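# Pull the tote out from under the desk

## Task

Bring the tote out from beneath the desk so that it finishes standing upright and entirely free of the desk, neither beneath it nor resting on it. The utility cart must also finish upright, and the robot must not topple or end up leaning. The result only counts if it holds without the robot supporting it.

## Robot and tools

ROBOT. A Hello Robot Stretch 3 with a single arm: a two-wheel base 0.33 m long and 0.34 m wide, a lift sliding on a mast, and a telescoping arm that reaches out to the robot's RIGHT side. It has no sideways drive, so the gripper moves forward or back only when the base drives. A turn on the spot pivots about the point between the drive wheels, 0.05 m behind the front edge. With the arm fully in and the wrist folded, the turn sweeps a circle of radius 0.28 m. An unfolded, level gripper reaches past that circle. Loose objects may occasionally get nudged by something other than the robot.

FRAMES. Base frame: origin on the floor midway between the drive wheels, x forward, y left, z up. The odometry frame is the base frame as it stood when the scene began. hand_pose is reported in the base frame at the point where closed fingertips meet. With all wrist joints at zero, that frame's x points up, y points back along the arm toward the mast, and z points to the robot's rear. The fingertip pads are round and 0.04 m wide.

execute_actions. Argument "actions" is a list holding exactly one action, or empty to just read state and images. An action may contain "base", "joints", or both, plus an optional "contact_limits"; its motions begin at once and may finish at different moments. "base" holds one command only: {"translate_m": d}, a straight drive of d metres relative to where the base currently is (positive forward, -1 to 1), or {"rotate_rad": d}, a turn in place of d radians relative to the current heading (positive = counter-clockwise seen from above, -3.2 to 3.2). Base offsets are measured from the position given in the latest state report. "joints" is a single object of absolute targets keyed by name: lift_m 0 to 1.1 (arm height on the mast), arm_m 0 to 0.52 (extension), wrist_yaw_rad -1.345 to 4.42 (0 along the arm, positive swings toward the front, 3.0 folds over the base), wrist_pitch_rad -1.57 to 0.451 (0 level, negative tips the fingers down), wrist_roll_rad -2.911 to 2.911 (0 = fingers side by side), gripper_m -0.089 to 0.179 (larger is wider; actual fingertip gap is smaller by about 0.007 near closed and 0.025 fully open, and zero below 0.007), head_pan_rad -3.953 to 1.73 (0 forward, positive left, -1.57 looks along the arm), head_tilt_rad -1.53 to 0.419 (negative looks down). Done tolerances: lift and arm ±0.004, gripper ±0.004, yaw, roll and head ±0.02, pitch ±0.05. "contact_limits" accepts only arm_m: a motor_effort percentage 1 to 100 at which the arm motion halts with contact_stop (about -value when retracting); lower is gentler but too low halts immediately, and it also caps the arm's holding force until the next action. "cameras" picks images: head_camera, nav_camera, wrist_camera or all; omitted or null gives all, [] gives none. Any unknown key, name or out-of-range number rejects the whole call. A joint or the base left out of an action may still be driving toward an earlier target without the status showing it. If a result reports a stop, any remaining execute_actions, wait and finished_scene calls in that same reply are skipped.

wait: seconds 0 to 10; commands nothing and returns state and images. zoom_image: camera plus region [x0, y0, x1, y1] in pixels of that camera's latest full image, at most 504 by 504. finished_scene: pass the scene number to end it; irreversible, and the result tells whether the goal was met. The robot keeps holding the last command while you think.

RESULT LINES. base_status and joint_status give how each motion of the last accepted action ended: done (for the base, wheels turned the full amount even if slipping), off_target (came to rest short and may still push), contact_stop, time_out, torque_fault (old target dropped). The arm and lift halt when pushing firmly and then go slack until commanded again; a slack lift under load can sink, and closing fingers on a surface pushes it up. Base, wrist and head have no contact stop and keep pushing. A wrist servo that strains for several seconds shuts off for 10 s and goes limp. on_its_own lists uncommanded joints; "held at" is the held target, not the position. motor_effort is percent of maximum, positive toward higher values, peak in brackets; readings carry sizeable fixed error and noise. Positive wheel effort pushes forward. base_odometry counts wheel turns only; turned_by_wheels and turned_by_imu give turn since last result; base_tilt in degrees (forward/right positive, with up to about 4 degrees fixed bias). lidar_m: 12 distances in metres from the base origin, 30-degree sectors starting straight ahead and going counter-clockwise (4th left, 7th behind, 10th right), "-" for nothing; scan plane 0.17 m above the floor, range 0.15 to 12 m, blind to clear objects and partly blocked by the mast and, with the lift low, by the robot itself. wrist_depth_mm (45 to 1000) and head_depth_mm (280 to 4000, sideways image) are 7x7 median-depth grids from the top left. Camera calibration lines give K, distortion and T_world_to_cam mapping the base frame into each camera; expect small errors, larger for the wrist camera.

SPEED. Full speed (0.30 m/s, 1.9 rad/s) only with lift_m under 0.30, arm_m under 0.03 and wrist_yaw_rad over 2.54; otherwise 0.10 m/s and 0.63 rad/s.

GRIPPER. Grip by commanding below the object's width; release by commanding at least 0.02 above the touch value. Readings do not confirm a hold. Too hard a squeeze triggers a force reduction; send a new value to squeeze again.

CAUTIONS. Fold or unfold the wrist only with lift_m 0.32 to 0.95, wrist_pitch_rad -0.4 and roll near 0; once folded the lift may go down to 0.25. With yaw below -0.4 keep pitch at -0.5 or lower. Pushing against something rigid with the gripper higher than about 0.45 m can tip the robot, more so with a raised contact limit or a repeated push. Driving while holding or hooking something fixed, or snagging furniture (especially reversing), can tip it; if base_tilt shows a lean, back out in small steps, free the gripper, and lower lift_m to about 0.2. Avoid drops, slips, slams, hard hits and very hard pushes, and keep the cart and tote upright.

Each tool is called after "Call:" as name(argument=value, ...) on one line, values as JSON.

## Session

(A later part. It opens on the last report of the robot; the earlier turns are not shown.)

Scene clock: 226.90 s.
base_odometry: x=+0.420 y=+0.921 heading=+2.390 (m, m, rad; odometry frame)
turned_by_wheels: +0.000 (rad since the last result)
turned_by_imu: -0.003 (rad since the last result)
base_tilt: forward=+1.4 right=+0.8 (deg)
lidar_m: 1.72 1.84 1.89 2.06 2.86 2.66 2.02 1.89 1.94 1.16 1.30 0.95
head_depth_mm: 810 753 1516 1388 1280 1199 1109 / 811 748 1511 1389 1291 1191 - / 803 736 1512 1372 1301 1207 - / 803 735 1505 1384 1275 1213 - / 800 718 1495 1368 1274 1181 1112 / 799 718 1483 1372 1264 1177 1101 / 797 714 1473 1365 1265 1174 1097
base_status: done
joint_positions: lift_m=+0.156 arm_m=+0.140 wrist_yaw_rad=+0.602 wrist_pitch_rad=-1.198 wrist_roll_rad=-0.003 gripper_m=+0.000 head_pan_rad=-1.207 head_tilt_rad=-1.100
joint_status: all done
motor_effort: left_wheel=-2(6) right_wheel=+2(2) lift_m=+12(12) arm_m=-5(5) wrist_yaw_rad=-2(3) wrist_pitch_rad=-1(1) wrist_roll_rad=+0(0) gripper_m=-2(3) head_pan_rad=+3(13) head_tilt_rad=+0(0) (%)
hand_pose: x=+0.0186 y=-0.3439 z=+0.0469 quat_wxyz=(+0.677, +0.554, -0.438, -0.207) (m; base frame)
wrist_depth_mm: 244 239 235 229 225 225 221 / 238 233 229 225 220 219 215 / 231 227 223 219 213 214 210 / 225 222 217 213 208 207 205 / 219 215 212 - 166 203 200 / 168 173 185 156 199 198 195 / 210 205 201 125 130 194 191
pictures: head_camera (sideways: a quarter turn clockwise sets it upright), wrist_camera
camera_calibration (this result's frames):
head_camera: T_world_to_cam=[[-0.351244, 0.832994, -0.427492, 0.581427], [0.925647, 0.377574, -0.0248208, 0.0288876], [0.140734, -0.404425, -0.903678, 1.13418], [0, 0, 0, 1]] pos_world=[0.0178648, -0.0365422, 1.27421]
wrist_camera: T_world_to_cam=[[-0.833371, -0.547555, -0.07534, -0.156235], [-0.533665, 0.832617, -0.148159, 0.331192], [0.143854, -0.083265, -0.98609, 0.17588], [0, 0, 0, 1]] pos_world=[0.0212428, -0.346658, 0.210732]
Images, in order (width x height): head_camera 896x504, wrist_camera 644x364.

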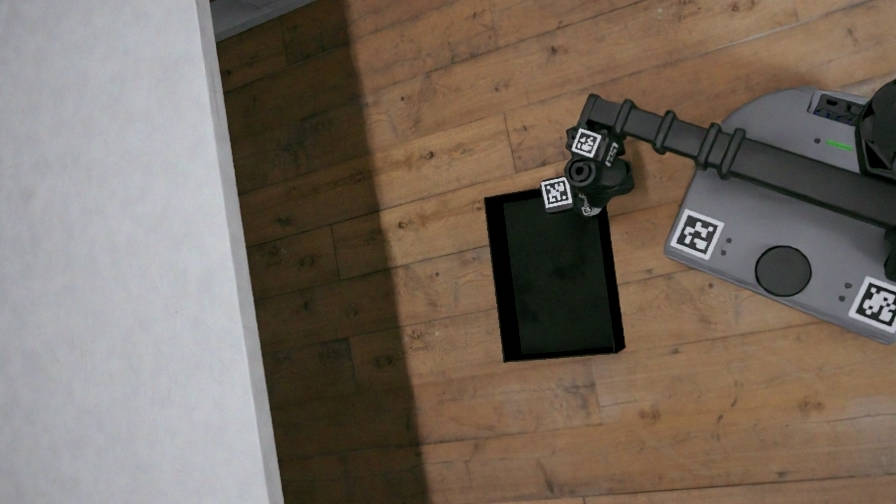

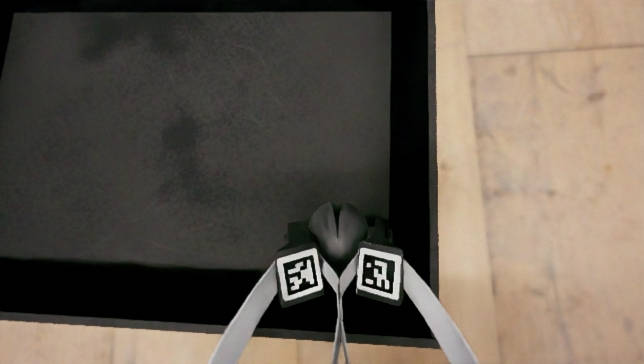

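Call:
execute_actions(actions=[{"base": {"translate_m": -0.28}, "joints": {"arm_m": 0.10}}], cameras=["wrist_camera", "head_camera"])

Scene clock: 237.77 s.
base_odometry: x=+0.624 y=+0.730 heading=+2.390 (m, m, rad; odometry frame)
turned_by_wheels: +0.000 (rad since the last result)
turned_by_imu: -0.003 (rad since the last result)
base_tilt: forward=+1.4 right=+1.0 (deg)
lidar_m: 1.93 2.07 2.11 2.12 2.70 2.39 1.77 1.66 1.70 1.15 1.46 1.20
head_depth_mm: 827 1655 1510 1390 1278 1189 1109 / 819 1559 1480 1390 1290 1184 - / 802 1647 1508 1380 1289 - - / 803 1639 1496 1374 1266 1211 - / 801 1611 1509 1371 1252 1179 1120 / 796 1608 1492 1379 1271 1177 1102 / 791 1588 1487 1359 1266 1175 1099
base_status: done
joint_positions: lift_m=+0.156 arm_m=+0.100 wrist_yaw_rad=+0.602 wrist_pitch_rad=-1.198 wrist_roll_rad=-0.003 gripper_m=+0.000 head_pan_rad=-1.207 head_tilt_rad=-1.100
joint_status: all done
motor_effort: left_wheel=-2(8) right_wheel=+2(1) lift_m=+13(12) arm_m=-4(4) wrist_yaw_rad=-2(2) wrist_pitch_rad=+0(1) wrist_roll_rad=+0(0) gripper_m=-2(3) head_pan_rad=+3(3) head_tilt_rad=+0(0) (%)
hand_pose: x=+0.0185 y=-0.3037 z=+0.0469 quat_wxyz=(+0.677, +0.554, -0.438, -0.207) (m; base frame)
wrist_depth_mm: 240 236 233 229 223 225 221 / 237 233 229 225 220 219 216 / 232 226 223 218 214 214 210 / 224 221 217 213 191 208 205 / 219 216 211 - 154 204 199 / 214 209 206 149 199 199 195 / 172 130 127 198 196 194 191
pictures: head_camera (sideways: a quarter turn clockwise sets it upright), wrist_camera
camera_calibration (this result's frames):
head_camera: T_world_to_cam=[[-0.35129, 0.832966, -0.427508, 0.581448], [0.925625, 0.377628, -0.0248212, 0.0288883], [0.140764, -0.404431, -0.903671, 1.13417], [0, 0, 0, 1]] pos_world=[0.0178671, -0.0365419, 1.27421]
wrist_camera: T_world_to_cam=[[-0.833394, -0.547522, -0.0753275, -0.134326], [-0.533715, 0.832685, -0.147593, 0.297732], [0.143534, -0.0827994, -0.986176, 0.179343], [0, 0, 0, 1]] pos_world=[0.0212158, -0.306614, 0.210689]
Images, in order (width x height): head_camera 896x504, wrist_camera 644x364.

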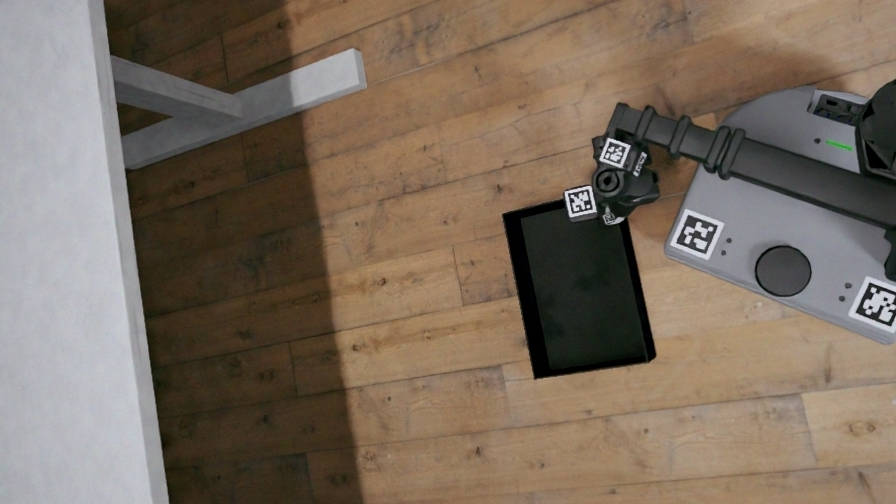

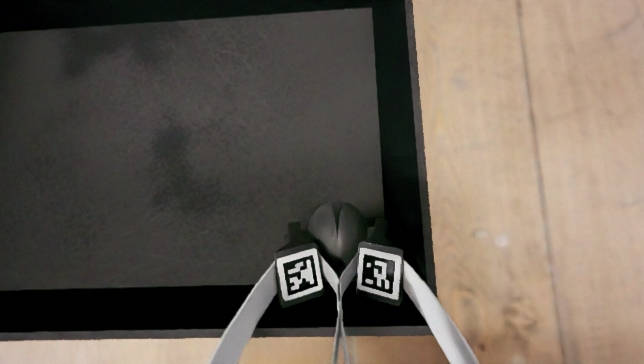

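Call:
execute_actions(actions=[{"joints": {"lift_m": 0.27, "wrist_yaw_rad": 0.85, "wrist_pitch_rad": -1.1}}], cameras=["wrist_camera", "head_camera", "nav_camera"])

Scene clock: 243.17 s.
base_odometry: x=+0.624 y=+0.730 heading=+2.390 (m, m, rad; odometry frame)
turned_by_wheels: +0.000 (rad since the last result)
turned_by_imu: -0.001 (rad since the last result)
base_tilt: forward=+1.3 right=+0.8 (deg)
lidar_m: 1.93 2.07 2.11 2.11 2.70 2.39 1.77 1.66 1.70 1.56 1.46 1.20
head_depth_mm: 824 1664 1512 1383 1279 1192 1113 / 824 1554 1494 1385 1290 1189 - / 801 1651 1502 1387 1304 1209 - / 804 1651 1494 1379 1265 1214 - / 799 1620 1495 1376 1260 1179 1114 / 797 1611 1487 1374 1263 1178 1103 / 796 1587 1487 1367 1265 1183 1095
base_status: not commanded
joint_positions: lift_m=+0.269 arm_m=+0.100 wrist_yaw_rad=+0.847 wrist_pitch_rad=-1.110 wrist_roll_rad=-0.003 gripper_m=+0.000 head_pan_rad=-1.207 head_tilt_rad=-1.100
joint_status: all done
motor_effort: left_wheel=-2(2) right_wheel=+2(2) lift_m=+34(37) arm_m=-4(5) wrist_yaw_rad=+4(5) wrist_pitch_rad=+4(4) wrist_roll_rad=+0(0) gripper_m=-2(2) head_pan_rad=+2(2) head_tilt_rad=-1(0) (%)
hand_pose: x=+0.0476 y=-0.3065 z=+0.1679 quat_wxyz=(+0.702, +0.587, -0.393, -0.092) (m; base frame)
wrist_depth_mm: 414 405 399 389 378 370 364 / 396 324 332 301 297 356 350 / 377 342 360 352 341 342 335 / 289 345 347 341 332 330 323 / 284 335 331 - 320 316 311 / 333 324 318 278 307 305 303 / 322 315 309 305 299 294 290
pictures: head_camera (sideways: a quarter turn clockwise sets it upright), nav_camera (sideways: a quarter turn counterclockwise sets it upright), wrist_camera
camera_calibration (this result's frames):
head_camera: T_world_to_cam=[[-0.35129, 0.832966, -0.427508, 0.581448], [0.925624, 0.377629, -0.0248212, 0.0288883], [0.140764, -0.404432, -0.903671, 1.13417], [0, 0, 0, 1]] pos_world=[0.0178672, -0.036542, 1.27421]
nav_camera: T_world_to_cam=[[0.290908, -0.850384, 0.438428, -0.53161], [-0.943845, -0.330092, -0.0139887, 0.0721905], [0.156617, -0.409739, -0.898657, 1.1222], [0, 0, 0, 1]] pos_world=[0.0470298, 0.0315669, 1.24256]
wrist_camera: T_world_to_cam=[[-0.670587, -0.73784, -0.0768381, -0.168308], [-0.707257, 0.667148, -0.233881, 0.305448], [0.223829, -0.102493, -0.969224, 0.281602], [0, 0, 0, 1]] pos_world=[0.0401341, -0.299101, 0.331442]
Images, in order (width x height): head_camera 896x504, nav_camera 672x504, wrist_camera 644x364.

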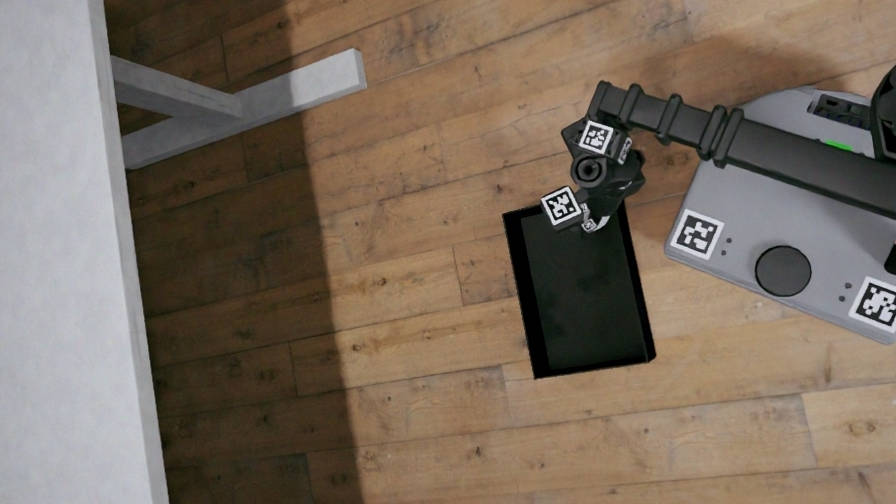

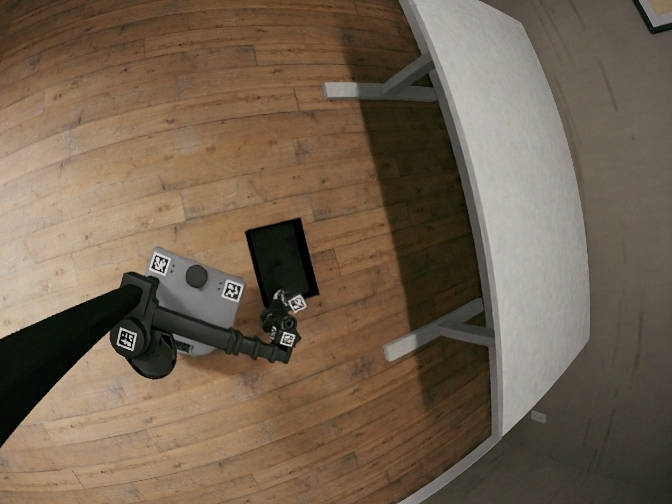

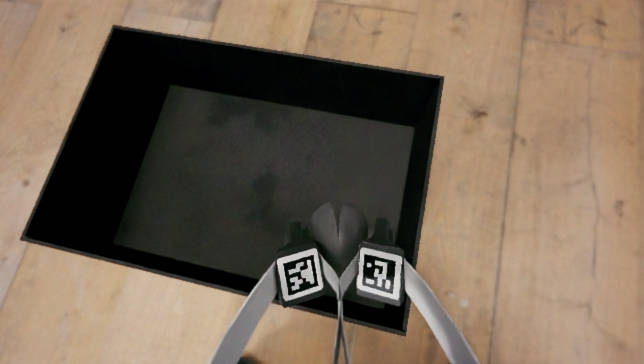

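Call:
finished_scene(scene=1)

The scene is finished: the task was done.


## Next scene

The same job, from a new start.

Call:
execute_actions(actions=[])

Scene clock: 0.00 s.
base_odometry: x=+0.000 y=+0.000 heading=+0.000 (m, m, rad; odometry frame)
turned_by_wheels: +0.000 (rad since the last result)
turned_by_imu: +0.000 (rad since the last result)
base_tilt: forward=+1.4 right=+0.8 (deg)
lidar_m: 1.79 1.83 2.15 1.89 1.70 1.54 1.94 1.94 1.87 1.59 1.87 2.18
head_depth_mm: 2118 2429 2423 2434 2464 2493 2318 / 2126 2375 2365 2392 2381 2421 2284 / 2157 2310 2326 2294 2324 1769 2205 / 2153 2244 2252 2284 2274 1759 2192 / 2149 2167 2204 2204 2230 1622 2200 / 2054 2122 2106 2128 2129 1587 2155 / 2015 2056 2057 2072 2084 1595 2094
base_status: not commanded
joint_positions: lift_m=+0.568 arm_m=+0.002 wrist_yaw_rad=+3.116 wrist_pitch_rad=-0.578 wrist_roll_rad=-0.002 gripper_m=+0.037 head_pan_rad=-0.009 head_tilt_rad=+0.008
joint_status: not commanded
motor_effort: left_wheel=+0 right_wheel=+1 lift_m=+24 arm_m=-1 wrist_yaw_rad=+0 wrist_pitch_rad=+5 wrist_roll_rad=-1 gripper_m=+1 head_pan_rad=+0 head_tilt_rad=+1 (%)
hand_pose: x=-0.0160 y=+0.0549 z=+0.5462 quat_wxyz=(+0.210, +0.679, +0.193, +0.676) (m; base frame)
wrist_depth_mm: - - - - - - - / - - - - - - - / - - - - - - - / - - 992 955 950 900 922 / 896 865 863 837 802 822 782 / 791 770 767 732 708 696 691 / 671 682 - - 654 625 626
pictures: head_camera (sideways: a quarter turn clockwise sets it upright), nav_camera (sideways: a quarter turn counterclockwise sets it upright), wrist_camera
camera_calibration (this result's frames):
head_camera: T_world_to_cam=[[-0.0211697, -0.0314772, -0.99928, 1.32497], [0.0205875, 0.999279, -0.0319133, 0.0436878], [0.999564, -0.0212483, -0.0205064, -0.0201088], [0, 0, 0, 1]] pos_world=[0.0472498, -0.00237736, 1.32499]
nav_camera: T_world_to_cam=[[0.00851722, -0.0310414, 0.999482, -1.26147], [-0.00859498, -0.999483, -0.0309682, 0.0886271], [0.999927, -0.00832677, -0.00877962, -0.0407342], [0, 0, 0, 1]] pos_world=[0.0522372, 0.0490842, 1.26321]
wrist_camera: T_world_to_cam=[[0.997282, 0.00147606, -0.0736691, 0.0691388], [-0.0502679, -0.71738, -0.694866, 0.44613], [-0.0538744, 0.69668, -0.715356, 0.512522], [0, 0, 0, 1]] pos_world=[-0.018913, -0.0371207, 0.681729]
Images, in order (width x height): head_camera 896x504, nav_camera 672x504, wrist_camera 644x364.

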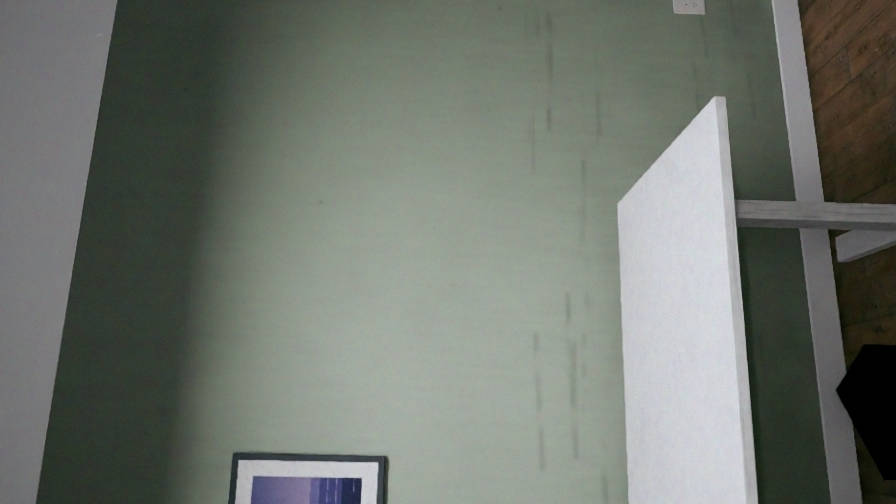

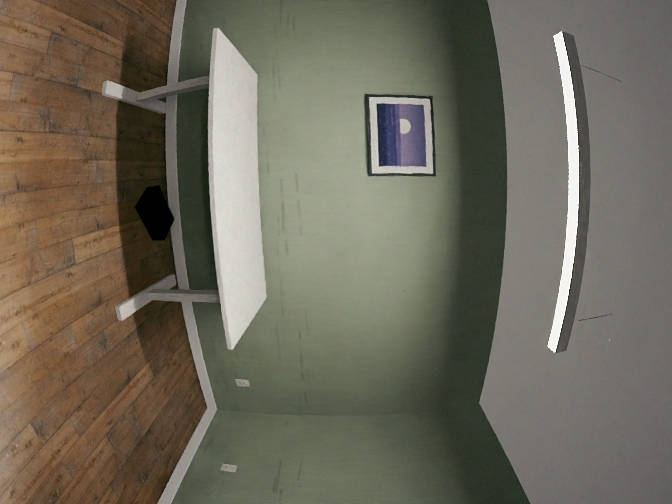

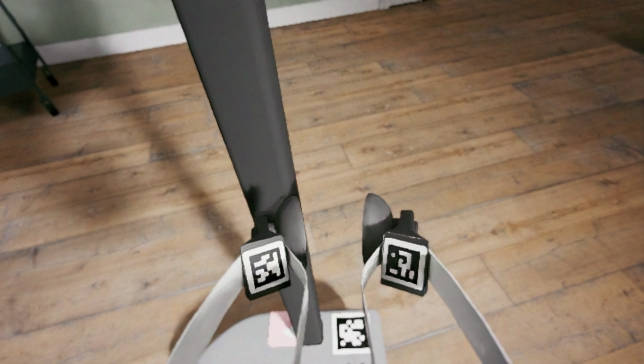

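Call:
execute_actions(actions=[{"base": {"rotate_rad": 0.52}, "joints": {"head_pan_rad": -0.28, "head_tilt_rad": -0.6, "lift_m": 0.292, "wrist_yaw_rad": 3.0, "wrist_pitch_rad": -0.4, "gripper_m": 0.0}}], cameras=["head_camera", "nav_camera"])

Scene clock: 11.67 s.
base_odometry: x=+0.000 y=+0.000 heading=+0.520 (m, m, rad; odometry frame)
turned_by_wheels: +0.520 (rad since the last result)
turned_by_imu: +0.530 (rad since the last result)
base_tilt: forward=+1.3 right=+0.9 (deg)
lidar_m: 1.84 2.15 1.89 1.70 1.54 1.94 1.95 1.86 1.59 1.87 2.18 1.80
head_depth_mm: 1900 2020 1852 2125 1786 1496 1275 / 1911 2017 2359 2272 1799 1482 1260 / 1884 1995 2373 2216 1799 1474 1252 / 1915 2012 2369 2205 1788 1467 1262 / 1928 2002 2372 2229 1776 1470 1259 / 1922 1982 2389 2225 1749 1474 1245 / 1897 1958 1960 2113 1757 1447 1252
base_status: done
joint_positions: lift_m=+0.292 arm_m=+0.002 wrist_yaw_rad=+3.003 wrist_pitch_rad=-0.423 wrist_roll_rad=-0.002 gripper_m=+0.000 head_pan_rad=-0.273 head_tilt_rad=-0.592
joint_status: all done
motor_effort: left_wheel=-3(7) right_wheel=+3(7) lift_m=+15(19) arm_m=-1(0) wrist_yaw_rad=-3(4) wrist_pitch_rad=+8(11) wrist_roll_rad=-1(1) gripper_m=-2(97) head_pan_rad=-2(17) head_tilt_rad=-4(31) (%)
hand_pose: x=+0.0097 y=+0.0750 z=+0.3039 quat_wxyz=(+0.196, +0.699, +0.101, +0.680) (m; base frame)
wrist_depth_mm: - - - - - - - / - - - - - - - / - 960 934 907 858 846 820 / 773 748 744 728 673 660 642 / 631 621 - - 573 551 537 / 531 530 - - 471 477 462 / 464 - - - 418 417 412
pictures: head_camera (sideways: a quarter turn clockwise sets it upright), nav_camera (sideways: a quarter turn counterclockwise sets it upright)
camera_calibration (this result's frames):
head_camera: T_world_to_cam=[[-0.568702, 0.126305, -0.812788, 1.08478], [0.261419, 0.964661, -0.0330078, 0.0436176], [0.779896, -0.23125, -0.581623, 0.711501], [0, 0, 0, 1]] pos_world=[0.0506204, -0.0145551, 1.29697]
nav_camera: T_world_to_cam=[[0.542313, -0.183953, 0.819791, -1.03006], [-0.28612, -0.95785, -0.0256559, 0.0833811], [0.789957, -0.220645, -0.572087, 0.693677], [0, 0, 0, 1]] pos_world=[0.0344973, 0.0434408, 1.24342]
Images, in order (width x height): head_camera 896x504, nav_camera 672x504.

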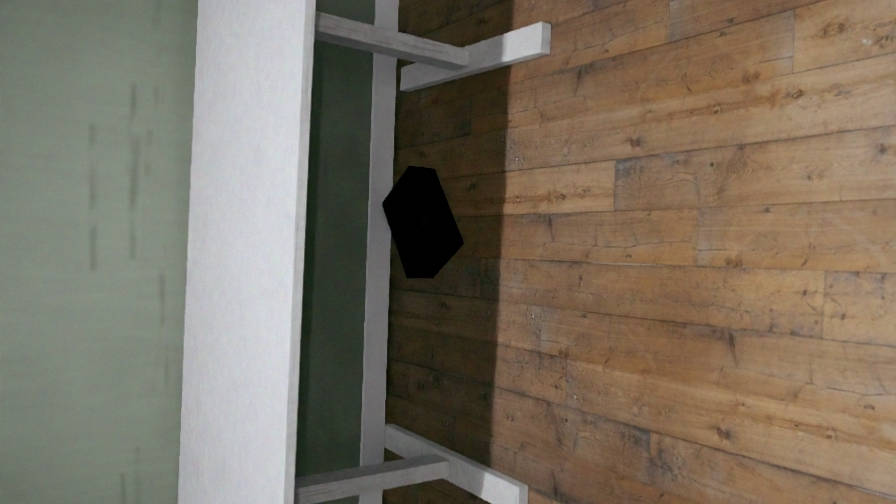

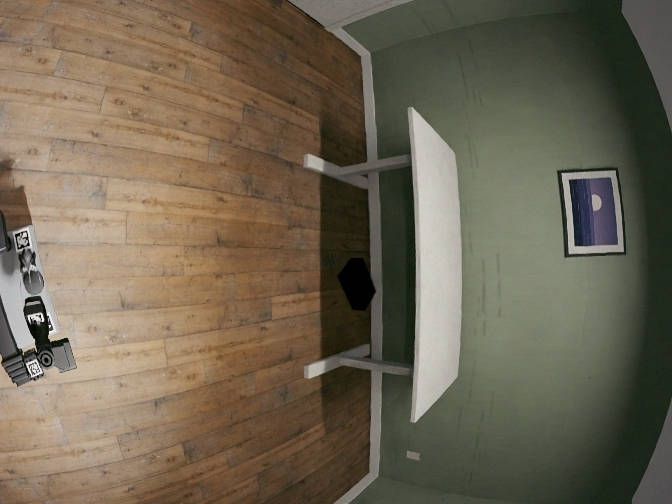

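Call:
zoom_image(camera="head_camera", region=[360, 140, 510, 300])

Region (360, 140, 510, 300) of head_camera's 896x504 image, scaled by 3.150, with more detail than that image has; it fills the left 472 columns of this view, and the rest is white.

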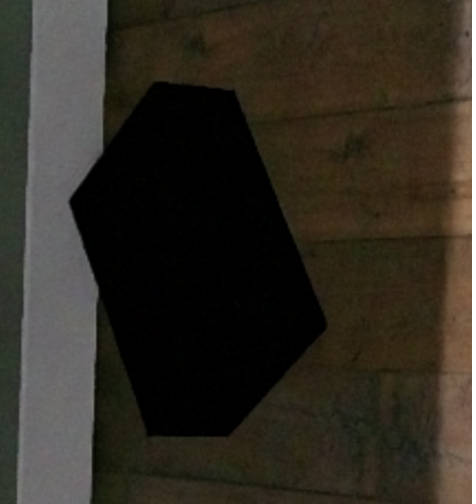

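Call:
execute_actions(actions=[{"base": {"translate_m": 1.0}, "joints": {"head_pan_rad": -0.45, "head_tilt_rad": -1.0}}], cameras=["head_camera", "nav_camera"])

Scene clock: 56.63 s.
base_odometry: x=+0.868 y=+0.497 heading=+0.520 (m, m, rad; odometry frame)
turned_by_wheels: +0.000 (rad since the last result)
turned_by_imu: +0.001 (rad since the last result)
base_tilt: forward=+1.4 right=+0.8 (deg)
lidar_m: 0.84 1.42 1.60 1.59 1.89 2.11 2.92 2.22 2.14 2.15 1.12 1.22
head_depth_mm: 1008 856 750 1475 1366 1235 1137 / 1002 853 744 1478 1369 1238 1147 / 990 849 741 1473 1367 1231 1162 / 996 845 740 1448 1356 1233 1145 / 991 845 739 1442 1353 1235 1120 / 987 843 735 1436 1348 1229 1115 / 984 842 734 683 1345 1226 1120
base_status: done
joint_positions: lift_m=+0.292 arm_m=+0.002 wrist_yaw_rad=+3.002 wrist_pitch_rad=-0.423 wrist_roll_rad=-0.002 gripper_m=+0.000 head_pan_rad=-0.443 head_tilt_rad=-0.988
joint_status: all done
motor_effort: left_wheel=-3(7) right_wheel=+3(8) lift_m=+15(15) arm_m=-1(1) wrist_yaw_rad=-3(4) wrist_pitch_rad=+8(9) wrist_roll_rad=-1(1) gripper_m=-2(3) head_pan_rad=-2(13) head_tilt_rad=-6(28) (%)
hand_pose: x=+0.0099 y=+0.0751 z=+0.3040 quat_wxyz=(+0.196, +0.699, +0.100, +0.680) (m; base frame)
wrist_depth_mm: - - - - - - - / - - - - - - - / - - 923 900 913 849 807 / 790 743 738 721 686 671 653 / 625 618 - - 573 559 538 / 529 525 - - 473 465 463 / 463 - - - 422 420 409
pictures: head_camera (sideways: a quarter turn clockwise sets it upright), nav_camera (sideways: a quarter turn counterclockwise sets it upright)
camera_calibration (this result's frames):
head_camera: T_world_to_cam=[[-0.781513, 0.336015, -0.525672, 0.71194], [0.410267, 0.911558, -0.0272643, 0.0352165], [0.470019, -0.236973, -0.85025, 1.06274], [0, 0, 0, 1]] pos_world=[0.0424342, -0.0194833, 1.2788]
nav_camera: T_world_to_cam=[[0.748861, -0.38984, 0.53594, -0.661424], [-0.452098, -0.891806, -0.016985, 0.073094], [0.484576, -0.229578, -0.844085, 1.04928], [0, 0, 0, 1]] pos_world=[0.0199034, 0.0482284, 1.24141]
Images, in order (width x height): head_camera 896x504, nav_camera 672x504.

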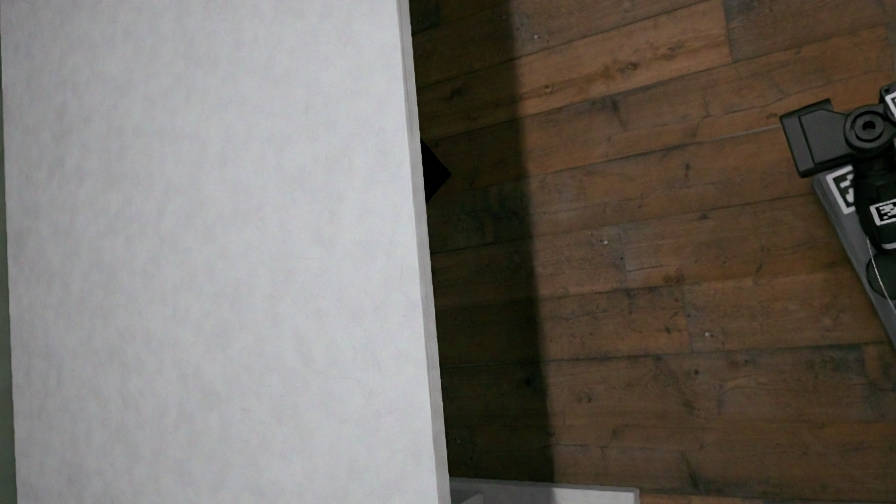

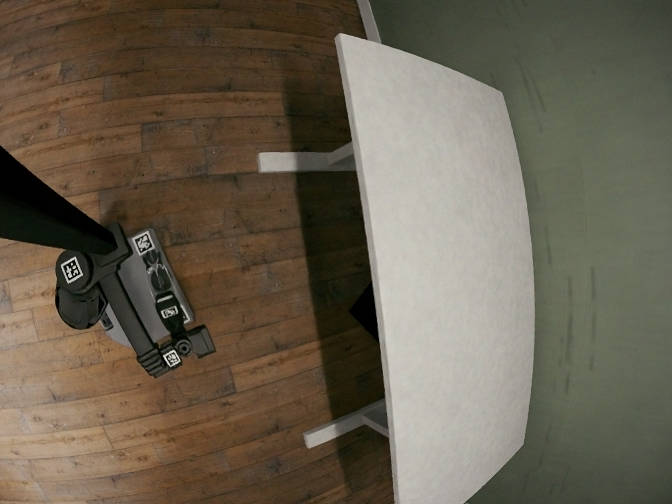

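Call:
execute_actions(actions=[{"base": {"translate_m": 0.34}, "joints": {"lift_m": 0.33, "wrist_yaw_rad": 0.82, "arm_m": 0.36, "head_pan_rad": -1.0, "head_tilt_rad": -1.3}}], cameras=["head_camera", "wrist_camera"])

Scene clock: 79.03 s.
base_odometry: x=+1.163 y=+0.665 heading=+0.520 (m, m, rad; odometry frame)
turned_by_wheels: +0.000 (rad since the last result)
turned_by_imu: -0.002 (rad since the last result)
base_tilt: forward=+1.3 right=+1.0 (deg)
lidar_m: 0.51 0.51 1.51 1.51 1.78 2.31 3.24 2.49 2.23 1.02 1.02 0.89
head_depth_mm: 665 631 604 1343 1263 1209 1167 / 662 628 598 1312 1287 1201 - / 663 628 597 578 1275 - - / 661 625 594 569 1267 - - / 660 623 593 566 1229 1200 1157 / 656 625 594 566 544 1199 1145 / 658 622 593 564 538 1175 1150
base_status: done
joint_positions: lift_m=+0.330 arm_m=+0.360 wrist_yaw_rad=+0.821 wrist_pitch_rad=-0.422 wrist_roll_rad=-0.002 gripper_m=+0.000 head_pan_rad=-0.994 head_tilt_rad=-1.284
joint_status: all done
motor_effort: left_wheel=-2(6) right_wheel=+3(8) lift_m=+31(34) arm_m=+3(6) wrist_yaw_rad=-2(3) wrist_pitch_rad=+8(9) wrist_roll_rad=+0(1) gripper_m=-2(2) head_pan_rad=-2(26) head_tilt_rad=-7(26) (%)
hand_pose: x=+0.1424 y=-0.6574 z=+0.3414 quat_wxyz=(+0.694, +0.412, -0.574, +0.141) (m; base frame)
wrist_depth_mm: 508 561 614 695 803 889 343 / 546 605 656 748 866 975 383 / 583 648 747 822 936 455 831 / 636 697 741 763 725 493 694 / 644 613 623 - 599 547 586 / 565 538 514 519 516 504 489 / 493 478 451 461 463 454 420
pictures: head_camera (sideways: a quarter turn clockwise sets it upright), wrist_camera
camera_calibration (this result's frames):
head_camera: T_world_to_cam=[[-0.553852, 0.792754, -0.254537, 0.357412], [0.822611, 0.568248, -0.0201299, 0.0234038], [0.128682, -0.220534, -0.966854, 1.21627], [0, 0, 0, 1]] pos_world=[0.0221887, -0.0284095, 1.26741]
wrist_camera: T_world_to_cam=[[-0.651105, -0.755886, -0.0685475, -0.367767], [-0.418979, 0.433264, -0.797959, 0.644929], [0.632865, -0.490836, -0.598801, -0.0474405], [0, 0, 0, 1]] pos_world=[0.0607798, -0.5807, 0.46101]
Images, in order (width x height): head_camera 896x504, wrist_camera 644x364.

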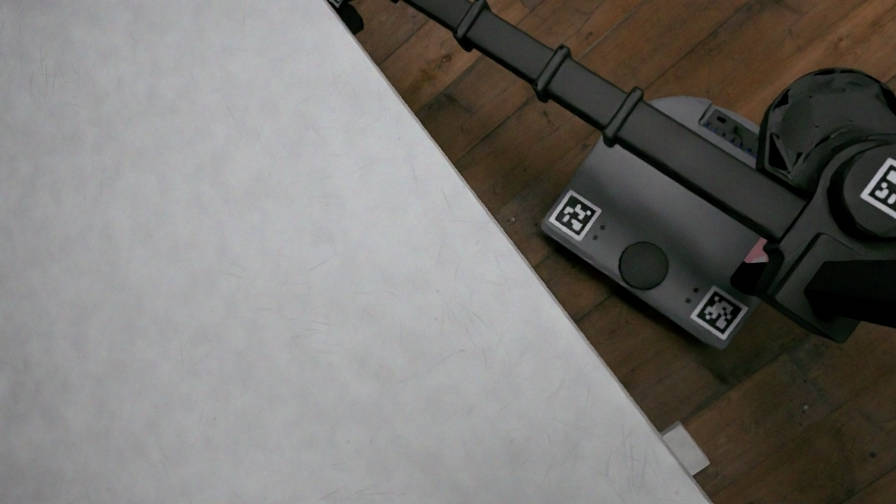

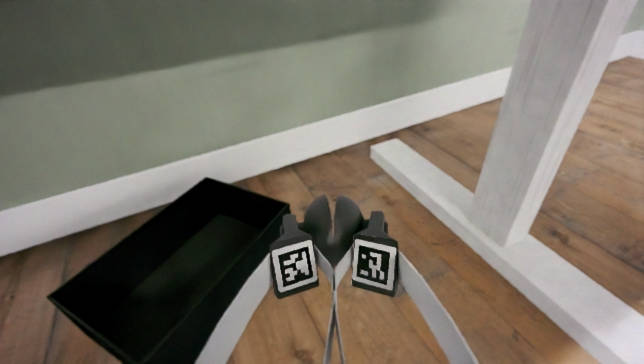

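Call:
execute_actions(actions=[{"base": {"rotate_rad": 0.545}, "joints": {"lift_m": 0.26, "wrist_pitch_rad": -1.05, "arm_m": 0.49}}], cameras=["head_camera", "wrist_camera"])

Scene clock: 85.03 s.
base_odometry: x=+1.163 y=+0.666 heading=+1.065 (m, m, rad; odometry frame)
turned_by_wheels: +0.545 (rad since the last result)
turned_by_imu: +0.555 (rad since the last result)
base_tilt: forward=+1.4 right=+0.9 (deg)
lidar_m: 0.51 1.51 1.51 1.81 2.31 3.24 2.49 2.23 1.02 1.01 0.89 0.50
head_depth_mm: 666 631 598 570 1263 1213 1162 / 666 628 598 570 1244 1205 1148 / 663 627 596 569 555 - - / 662 627 594 569 552 - - / 658 626 592 567 1235 1217 1153 / 658 623 594 565 1225 1198 1153 / 657 624 591 563 550 1199 1155
base_status: done
joint_positions: lift_m=+0.260 arm_m=+0.490 wrist_yaw_rad=+0.821 wrist_pitch_rad=-1.053 wrist_roll_rad=-0.002 gripper_m=+0.000 head_pan_rad=-0.994 head_tilt_rad=-1.284
joint_status: all done
motor_effort: left_wheel=-2(9) right_wheel=+2(8) lift_m=+15(25) arm_m=+3(3) wrist_yaw_rad=-1(1) wrist_pitch_rad=+1(8) wrist_roll_rad=+0(1) gripper_m=-2(2) head_pan_rad=-2(2) head_tilt_rad=-7(7) (%)
hand_pose: x=+0.0560 y=-0.7071 z=+0.1646 quat_wxyz=(+0.703, +0.570, -0.418, -0.081) (m; base frame)
wrist_depth_mm: 428 422 410 410 316 381 380 / 414 398 390 314 364 296 365 / 388 382 299 352 353 318 277 / 365 357 342 341 336 328 276 / 350 345 331 - 320 313 314 / 332 326 312 308 304 306 302 / 318 312 302 295 297 292 289
pictures: head_camera (sideways: a quarter turn clockwise sets it upright), wrist_camera
camera_calibration (this result's frames):
head_camera: T_world_to_cam=[[-0.553852, 0.792754, -0.254536, 0.357412], [0.822611, 0.568248, -0.0201299, 0.0234038], [0.128682, -0.220533, -0.966854, 1.21627], [0, 0, 0, 1]] pos_world=[0.0221887, -0.0284095, 1.26741]
wrist_camera: T_world_to_cam=[[-0.686525, -0.722927, -0.0778468, -0.446897], [-0.678368, 0.675364, -0.289309, 0.591173], [0.261724, -0.145809, -0.954065, 0.200224], [0, 0, 0, 1]] pos_world=[0.0418237, -0.693136, 0.327269]
Images, in order (width x height): head_camera 896x504, wrist_camera 644x364.

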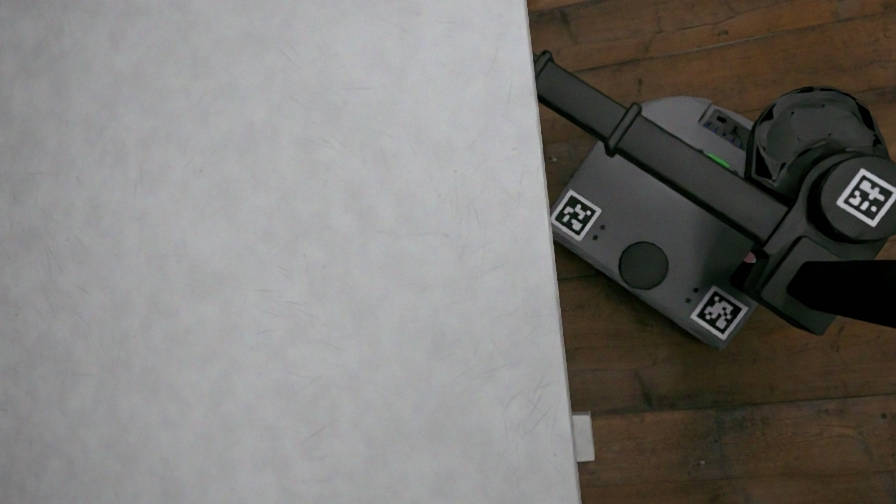

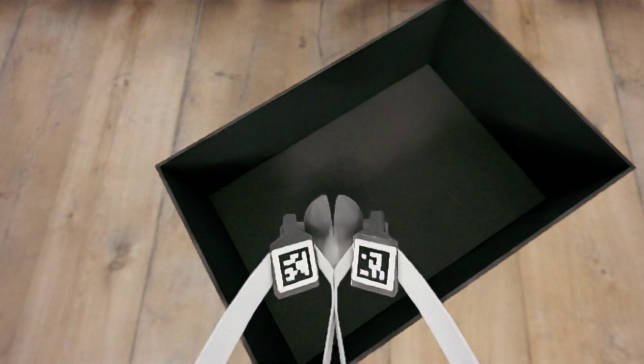

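Call:
execute_actions(actions=[{"joints": {"lift_m": 0.158, "head_pan_rad": -1.25, "head_tilt_rad": -1.1}}], cameras=["wrist_camera"])

Scene clock: 90.47 s.
base_odometry: x=+1.163 y=+0.666 heading=+1.065 (m, m, rad; odometry frame)
turned_by_wheels: +0.000 (rad since the last result)
turned_by_imu: -0.001 (rad since the last result)
base_tilt: forward=+1.3 right=+0.9 (deg)
lidar_m: 0.52 1.51 1.51 1.82 2.32 3.24 2.49 2.23 1.02 1.01 0.89 0.51
head_depth_mm: 835 747 675 618 583 1215 1135 / 832 744 675 617 571 1210 - / 829 742 673 616 566 1223 - / 828 740 670 612 567 537 - / 822 738 669 610 564 540 1132 / 820 733 668 609 563 528 1120 / 814 733 665 608 560 520 1117
base_status: not commanded
joint_positions: lift_m=+0.158 arm_m=+0.490 wrist_yaw_rad=+0.821 wrist_pitch_rad=-1.054 wrist_roll_rad=-0.002 gripper_m=+0.000 head_pan_rad=-1.243 head_tilt_rad=-1.100
joint_status: all done
motor_effort: left_wheel=-2(2) right_wheel=+2(2) lift_m=+15(14) arm_m=+3(3) wrist_yaw_rad=-1(2) wrist_pitch_rad=+1(1) wrist_roll_rad=-1(1) gripper_m=-2(2) head_pan_rad=-2(16) head_tilt_rad=+0(15) (%)
hand_pose: x=+0.0559 y=-0.7070 z=+0.0625 quat_wxyz=(+0.703, +0.570, -0.417, -0.082) (m; base frame)
wrist_depth_mm: 297 292 181 221 268 256 199 / 281 177 216 257 254 250 216 / 169 206 248 247 245 239 232 / 247 198 240 236 232 228 223 / 238 163 228 - 220 218 150 / 229 152 215 212 212 158 204 / 219 142 199 207 180 141 199
pictures: wrist_camera
camera_calibration (this result's frames):
wrist_camera: T_world_to_cam=[[-0.686573, -0.722882, -0.0778385, -0.454814], [-0.678544, 0.675529, -0.288511, 0.56153], [0.261142, -0.145267, -0.954307, 0.103316], [0, 0, 0, 1]] pos_world=[0.0417798, -0.693099, 0.225201]
Images, in order (width x height): wrist_camera 644x364.

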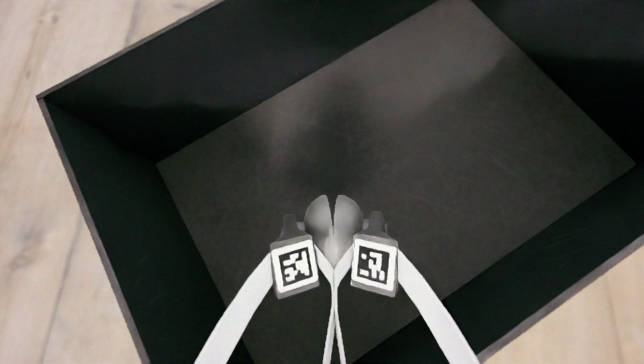

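Call:
execute_actions(actions=[{"base": {"translate_m": -0.42}, "joints": {"arm_m": 0.15, "wrist_pitch_rad": -1.2}}], cameras=["wrist_camera", "head_camera"])

Scene clock: 104.40 s.
base_odometry: x=+0.959 y=+0.298 heading=+1.064 (m, m, rad; odometry frame)
turned_by_wheels: +0.000 (rad since the last result)
turned_by_imu: -0.003 (rad since the last result)
base_tilt: forward=+1.4 right=+0.8 (deg)
lidar_m: 0.92 1.82 1.82 2.19 2.49 2.95 2.07 1.92 1.93 1.33 1.18 1.18
head_depth_mm: 835 749 1514 1417 1314 1219 1135 / 834 744 1436 1420 1324 1214 - / 829 742 691 1422 1320 1238 - / 825 741 681 1393 1300 1236 - / 822 738 670 1390 1300 1207 1132 / 821 737 668 1392 1292 1209 1119 / 819 735 663 1365 1284 1199 1118
base_status: done
joint_positions: lift_m=+0.158 arm_m=+0.150 wrist_yaw_rad=+0.821 wrist_pitch_rad=-1.193 wrist_roll_rad=-0.003 gripper_m=+0.000 head_pan_rad=-1.243 head_tilt_rad=-1.100
joint_status: all done
motor_effort: left_wheel=-2(7) right_wheel=+1(7) lift_m=+14(14) arm_m=-5(7) wrist_yaw_rad=-1(1) wrist_pitch_rad=-2(6) wrist_roll_rad=-1(0) gripper_m=-2(2) head_pan_rad=-2(2) head_tilt_rad=-1(0) (%)
hand_pose: x=+0.0312 y=-0.3445 z=+0.0501 quat_wxyz=(+0.696, +0.598, -0.377, -0.130) (m; base frame)
wrist_depth_mm: 155 196 239 237 232 200 227 / 165 212 233 230 225 221 222 / 174 226 228 223 220 217 218 / 182 224 222 219 212 213 211 / 155 163 217 - 149 211 205 / 220 216 142 185 179 205 204 / 215 213 208 126 138 201 197
pictures: head_camera (sideways: a quarter turn clockwise sets it upright), wrist_camera
camera_calibration (this result's frames):
head_camera: T_world_to_cam=[[-0.320672, 0.845174, -0.427609, 0.581393], [0.938778, 0.343627, -0.0248238, 0.0288114], [0.125958, -0.40939, -0.903623, 1.1342], [0, 0, 0, 1]] pos_world=[0.016528, -0.0369496, 1.27421]
wrist_camera: T_world_to_cam=[[-0.694387, -0.715618, -0.0756102, -0.208061], [-0.70114, 0.696475, -0.152724, 0.297523], [0.161953, -0.0530365, -0.985372, 0.186972], [0, 0, 0, 1]] pos_world=[0.0338494, -0.346194, 0.213945]
Images, in order (width x height): head_camera 896x504, wrist_camera 644x364.

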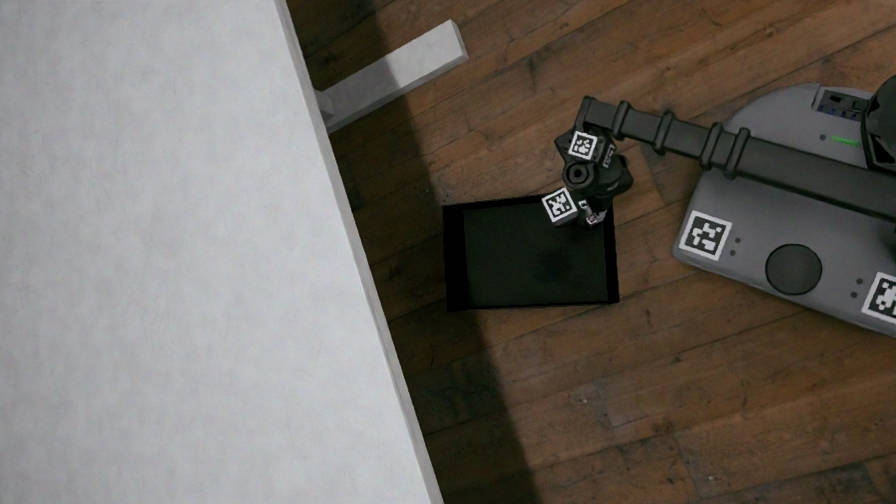

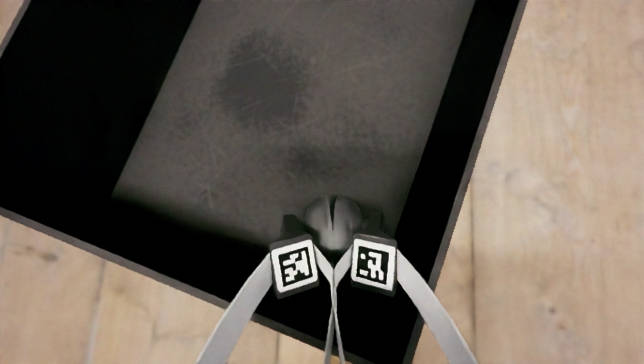

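Call:
execute_actions(actions=[{"base": {"translate_m": -0.48}, "joints": {"head_pan_rad": -1.0, "head_tilt_rad": -1.05}}], cameras=["wrist_camera", "head_camera"])

Scene clock: 117.53 s.
base_odometry: x=+0.727 y=-0.122 heading=+1.064 (m, m, rad; odometry frame)
turned_by_wheels: +0.000 (rad since the last result)
turned_by_imu: -0.003 (rad since the last result)
base_tilt: forward=+1.3 right=+0.9 (deg)
lidar_m: 1.40 2.16 2.19 2.20 2.62 2.61 1.58 1.57 1.57 1.70 1.05 1.51
head_depth_mm: 960 1776 1627 1466 1335 1223 1134 / 902 1726 1644 1457 1336 1211 1145 / 895 1322 1576 1455 1326 1212 - / 890 1706 1616 1453 1315 1213 - / 887 830 1607 1447 1323 1210 1142 / 886 823 1598 1445 1316 1213 1114 / 882 818 1605 1444 1316 1205 1119
base_status: done
joint_positions: lift_m=+0.158 arm_m=+0.150 wrist_yaw_rad=+0.821 wrist_pitch_rad=-1.193 wrist_roll_rad=-0.003 gripper_m=+0.000 head_pan_rad=-1.007 head_tilt_rad=-1.051
joint_status: all done
motor_effort: left_wheel=-1(7) right_wheel=+1(3) lift_m=+14(15) arm_m=-4(4) wrist_yaw_rad=-1(2) wrist_pitch_rad=-2(2) wrist_roll_rad=-1(1) gripper_m=-1(3) head_pan_rad=+3(16) head_tilt_rad=+0(5) (%)
hand_pose: x=+0.0312 y=-0.3445 z=+0.0501 quat_wxyz=(+0.696, +0.598, -0.377, -0.130) (m; base frame)
wrist_depth_mm: 209 243 240 235 233 230 228 / 203 237 233 231 226 226 221 / 200 232 226 224 221 219 217 / 196 225 223 219 215 214 212 / 192 221 215 - 211 209 208 / 189 215 211 142 205 205 202 / 156 142 207 206 204 201 197
pictures: head_camera (sideways: a quarter turn clockwise sets it upright), wrist_camera
camera_calibration (this result's frames):
head_camera: T_world_to_cam=[[-0.497816, 0.727843, -0.471618, 0.639797], [0.832879, 0.552847, -0.0259409, 0.0309134], [0.241852, -0.405714, -0.881421, 1.10464], [0, 0, 0, 1]] pos_world=[0.025594, -0.0345926, 1.2762]
wrist_camera: T_world_to_cam=[[-0.694401, -0.715605, -0.0756024, -0.208056], [-0.701181, 0.696505, -0.152398, 0.29743], [0.161714, -0.0528144, -0.985423, 0.187048], [0, 0, 0, 1]] pos_world=[0.0338296, -0.346169, 0.21392]
Images, in order (width x height): head_camera 896x504, wrist_camera 644x364.

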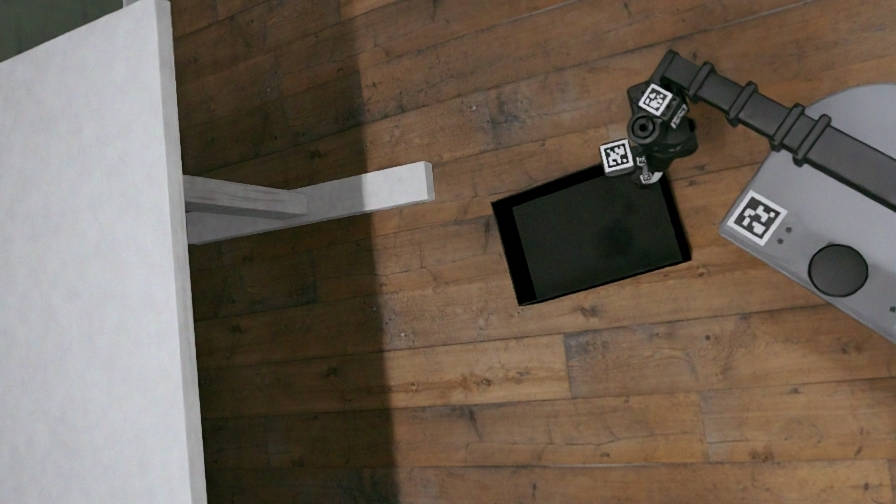

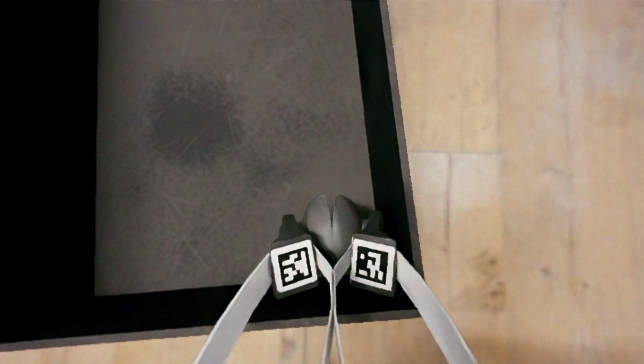

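Call:
execute_actions(actions=[{"joints": {"lift_m": 0.27, "wrist_yaw_rad": 1.1, "wrist_pitch_rad": -1.1, "head_pan_rad": 1.2, "head_tilt_rad": -0.6}}])

Scene clock: 127.80 s.
base_odometry: x=+0.727 y=-0.122 heading=+1.064 (m, m, rad; odometry frame)
turned_by_wheels: +0.000 (rad since the last result)
turned_by_imu: -0.001 (rad since the last result)
base_tilt: forward=+1.3 right=+0.9 (deg)
lidar_m: 1.39 2.17 2.20 2.20 2.62 2.62 1.58 1.57 1.57 1.70 1.05 1.51
head_depth_mm: 1889 2051 2301 2223 1765 1471 1259 / 1969 2152 2399 2201 1781 1469 1262 / 2046 2247 2490 2211 1743 1461 1256 / 2147 2363 2608 2214 1760 1455 1249 / 2261 2523 2728 2175 1751 1456 1237 / 2414 2613 2753 2158 1736 1443 1241 / 2486 2426 2520 2170 1721 1445 1237
base_status: not commanded
joint_positions: lift_m=+0.270 arm_m=+0.150 wrist_yaw_rad=+1.097 wrist_pitch_rad=-1.111 wrist_roll_rad=-0.003 gripper_m=+0.000 head_pan_rad=+1.193 head_tilt_rad=-0.606
joint_status: all done
motor_effort: left_wheel=-1(1) right_wheel=+1(1) lift_m=+31(34) arm_m=-4(4) wrist_yaw_rad=+4(7) wrist_pitch_rad=+4(6) wrist_roll_rad=+0(0) gripper_m=-3(3) head_pan_rad=+3(33) head_tilt_rad=+3(25) (%)
hand_pose: x=+0.0604 y=-0.3374 z=+0.1679 quat_wxyz=(+0.708, +0.631, -0.317, -0.005) (m; base frame)
wrist_depth_mm: 413 413 367 378 360 377 371 / 397 390 352 373 367 361 358 / 380 375 357 362 353 349 339 / 369 355 346 344 336 339 328 / 352 341 338 - 327 324 315 / 337 331 324 316 316 313 308 / 330 325 314 312 308 304 296
pictures: head_camera (sideways: a quarter turn clockwise sets it upright), nav_camera (sideways: a quarter turn counterclockwise sets it upright), wrist_camera
camera_calibration (this result's frames):
head_camera: T_world_to_cam=[[-0.189378, -0.562678, -0.804692, 1.07192], [-0.932085, 0.360744, -0.0328906, 0.0507447], [0.308795, 0.743812, -0.59278, 0.728889], [0, 0, 0, 1]] pos_world=[0.0252181, 0.0426806, 1.2963]
nav_camera: T_world_to_cam=[[0.243975, 0.530478, 0.811831, -1.01786], [0.922423, -0.385344, -0.0254143, 0.0756941], [0.299352, 0.755052, -0.58334, 0.711309], [0, 0, 0, 1]] pos_world=[-0.0344205, 0.0320468, 1.24319]
wrist_camera: T_world_to_cam=[[-0.467758, -0.880493, -0.077034, -0.242884], [-0.850289, 0.472072, -0.232715, 0.277713], [0.24127, -0.0433532, -0.969489, 0.294549], [0, 0, 0, 1]] pos_world=[0.0514598, -0.332188, 0.33148]
Images, in order (width x height): head_camera 896x504, nav_camera 672x504, wrist_camera 644x364.

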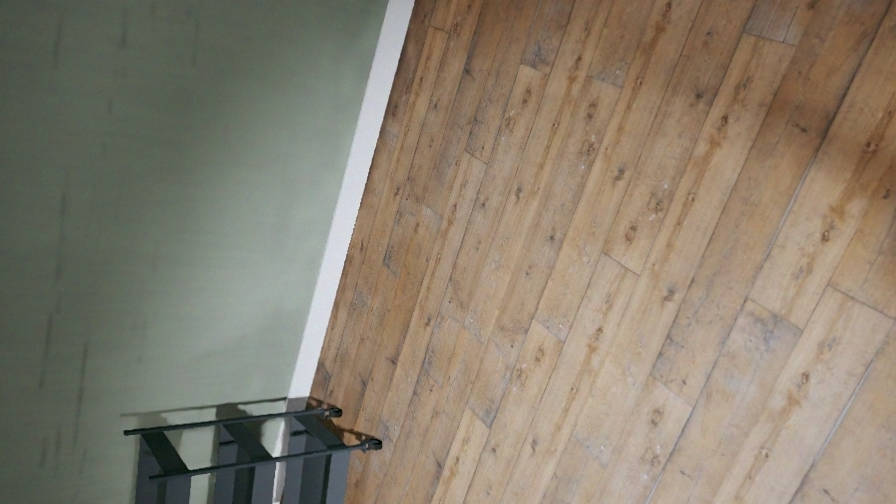

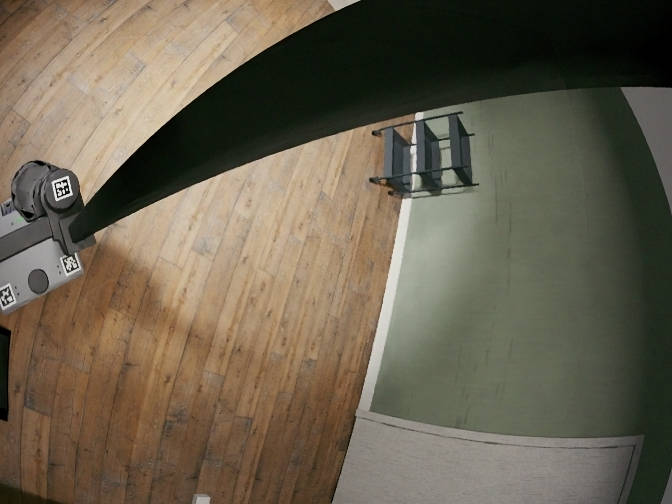

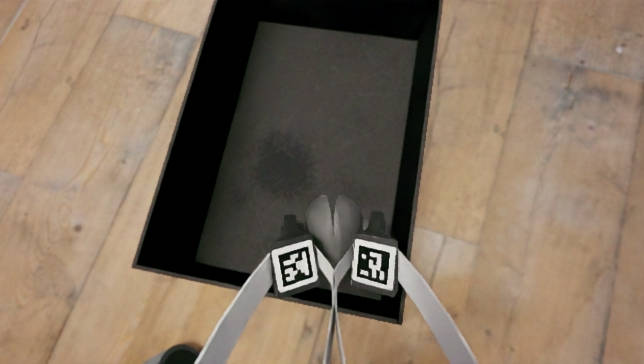

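The cart is upright, the tote is upright and about 0.13 m clear of the desk edge, and the gripper is out of it.

Call:
finished_scene(scene=2)

The scene is finished: the task was done.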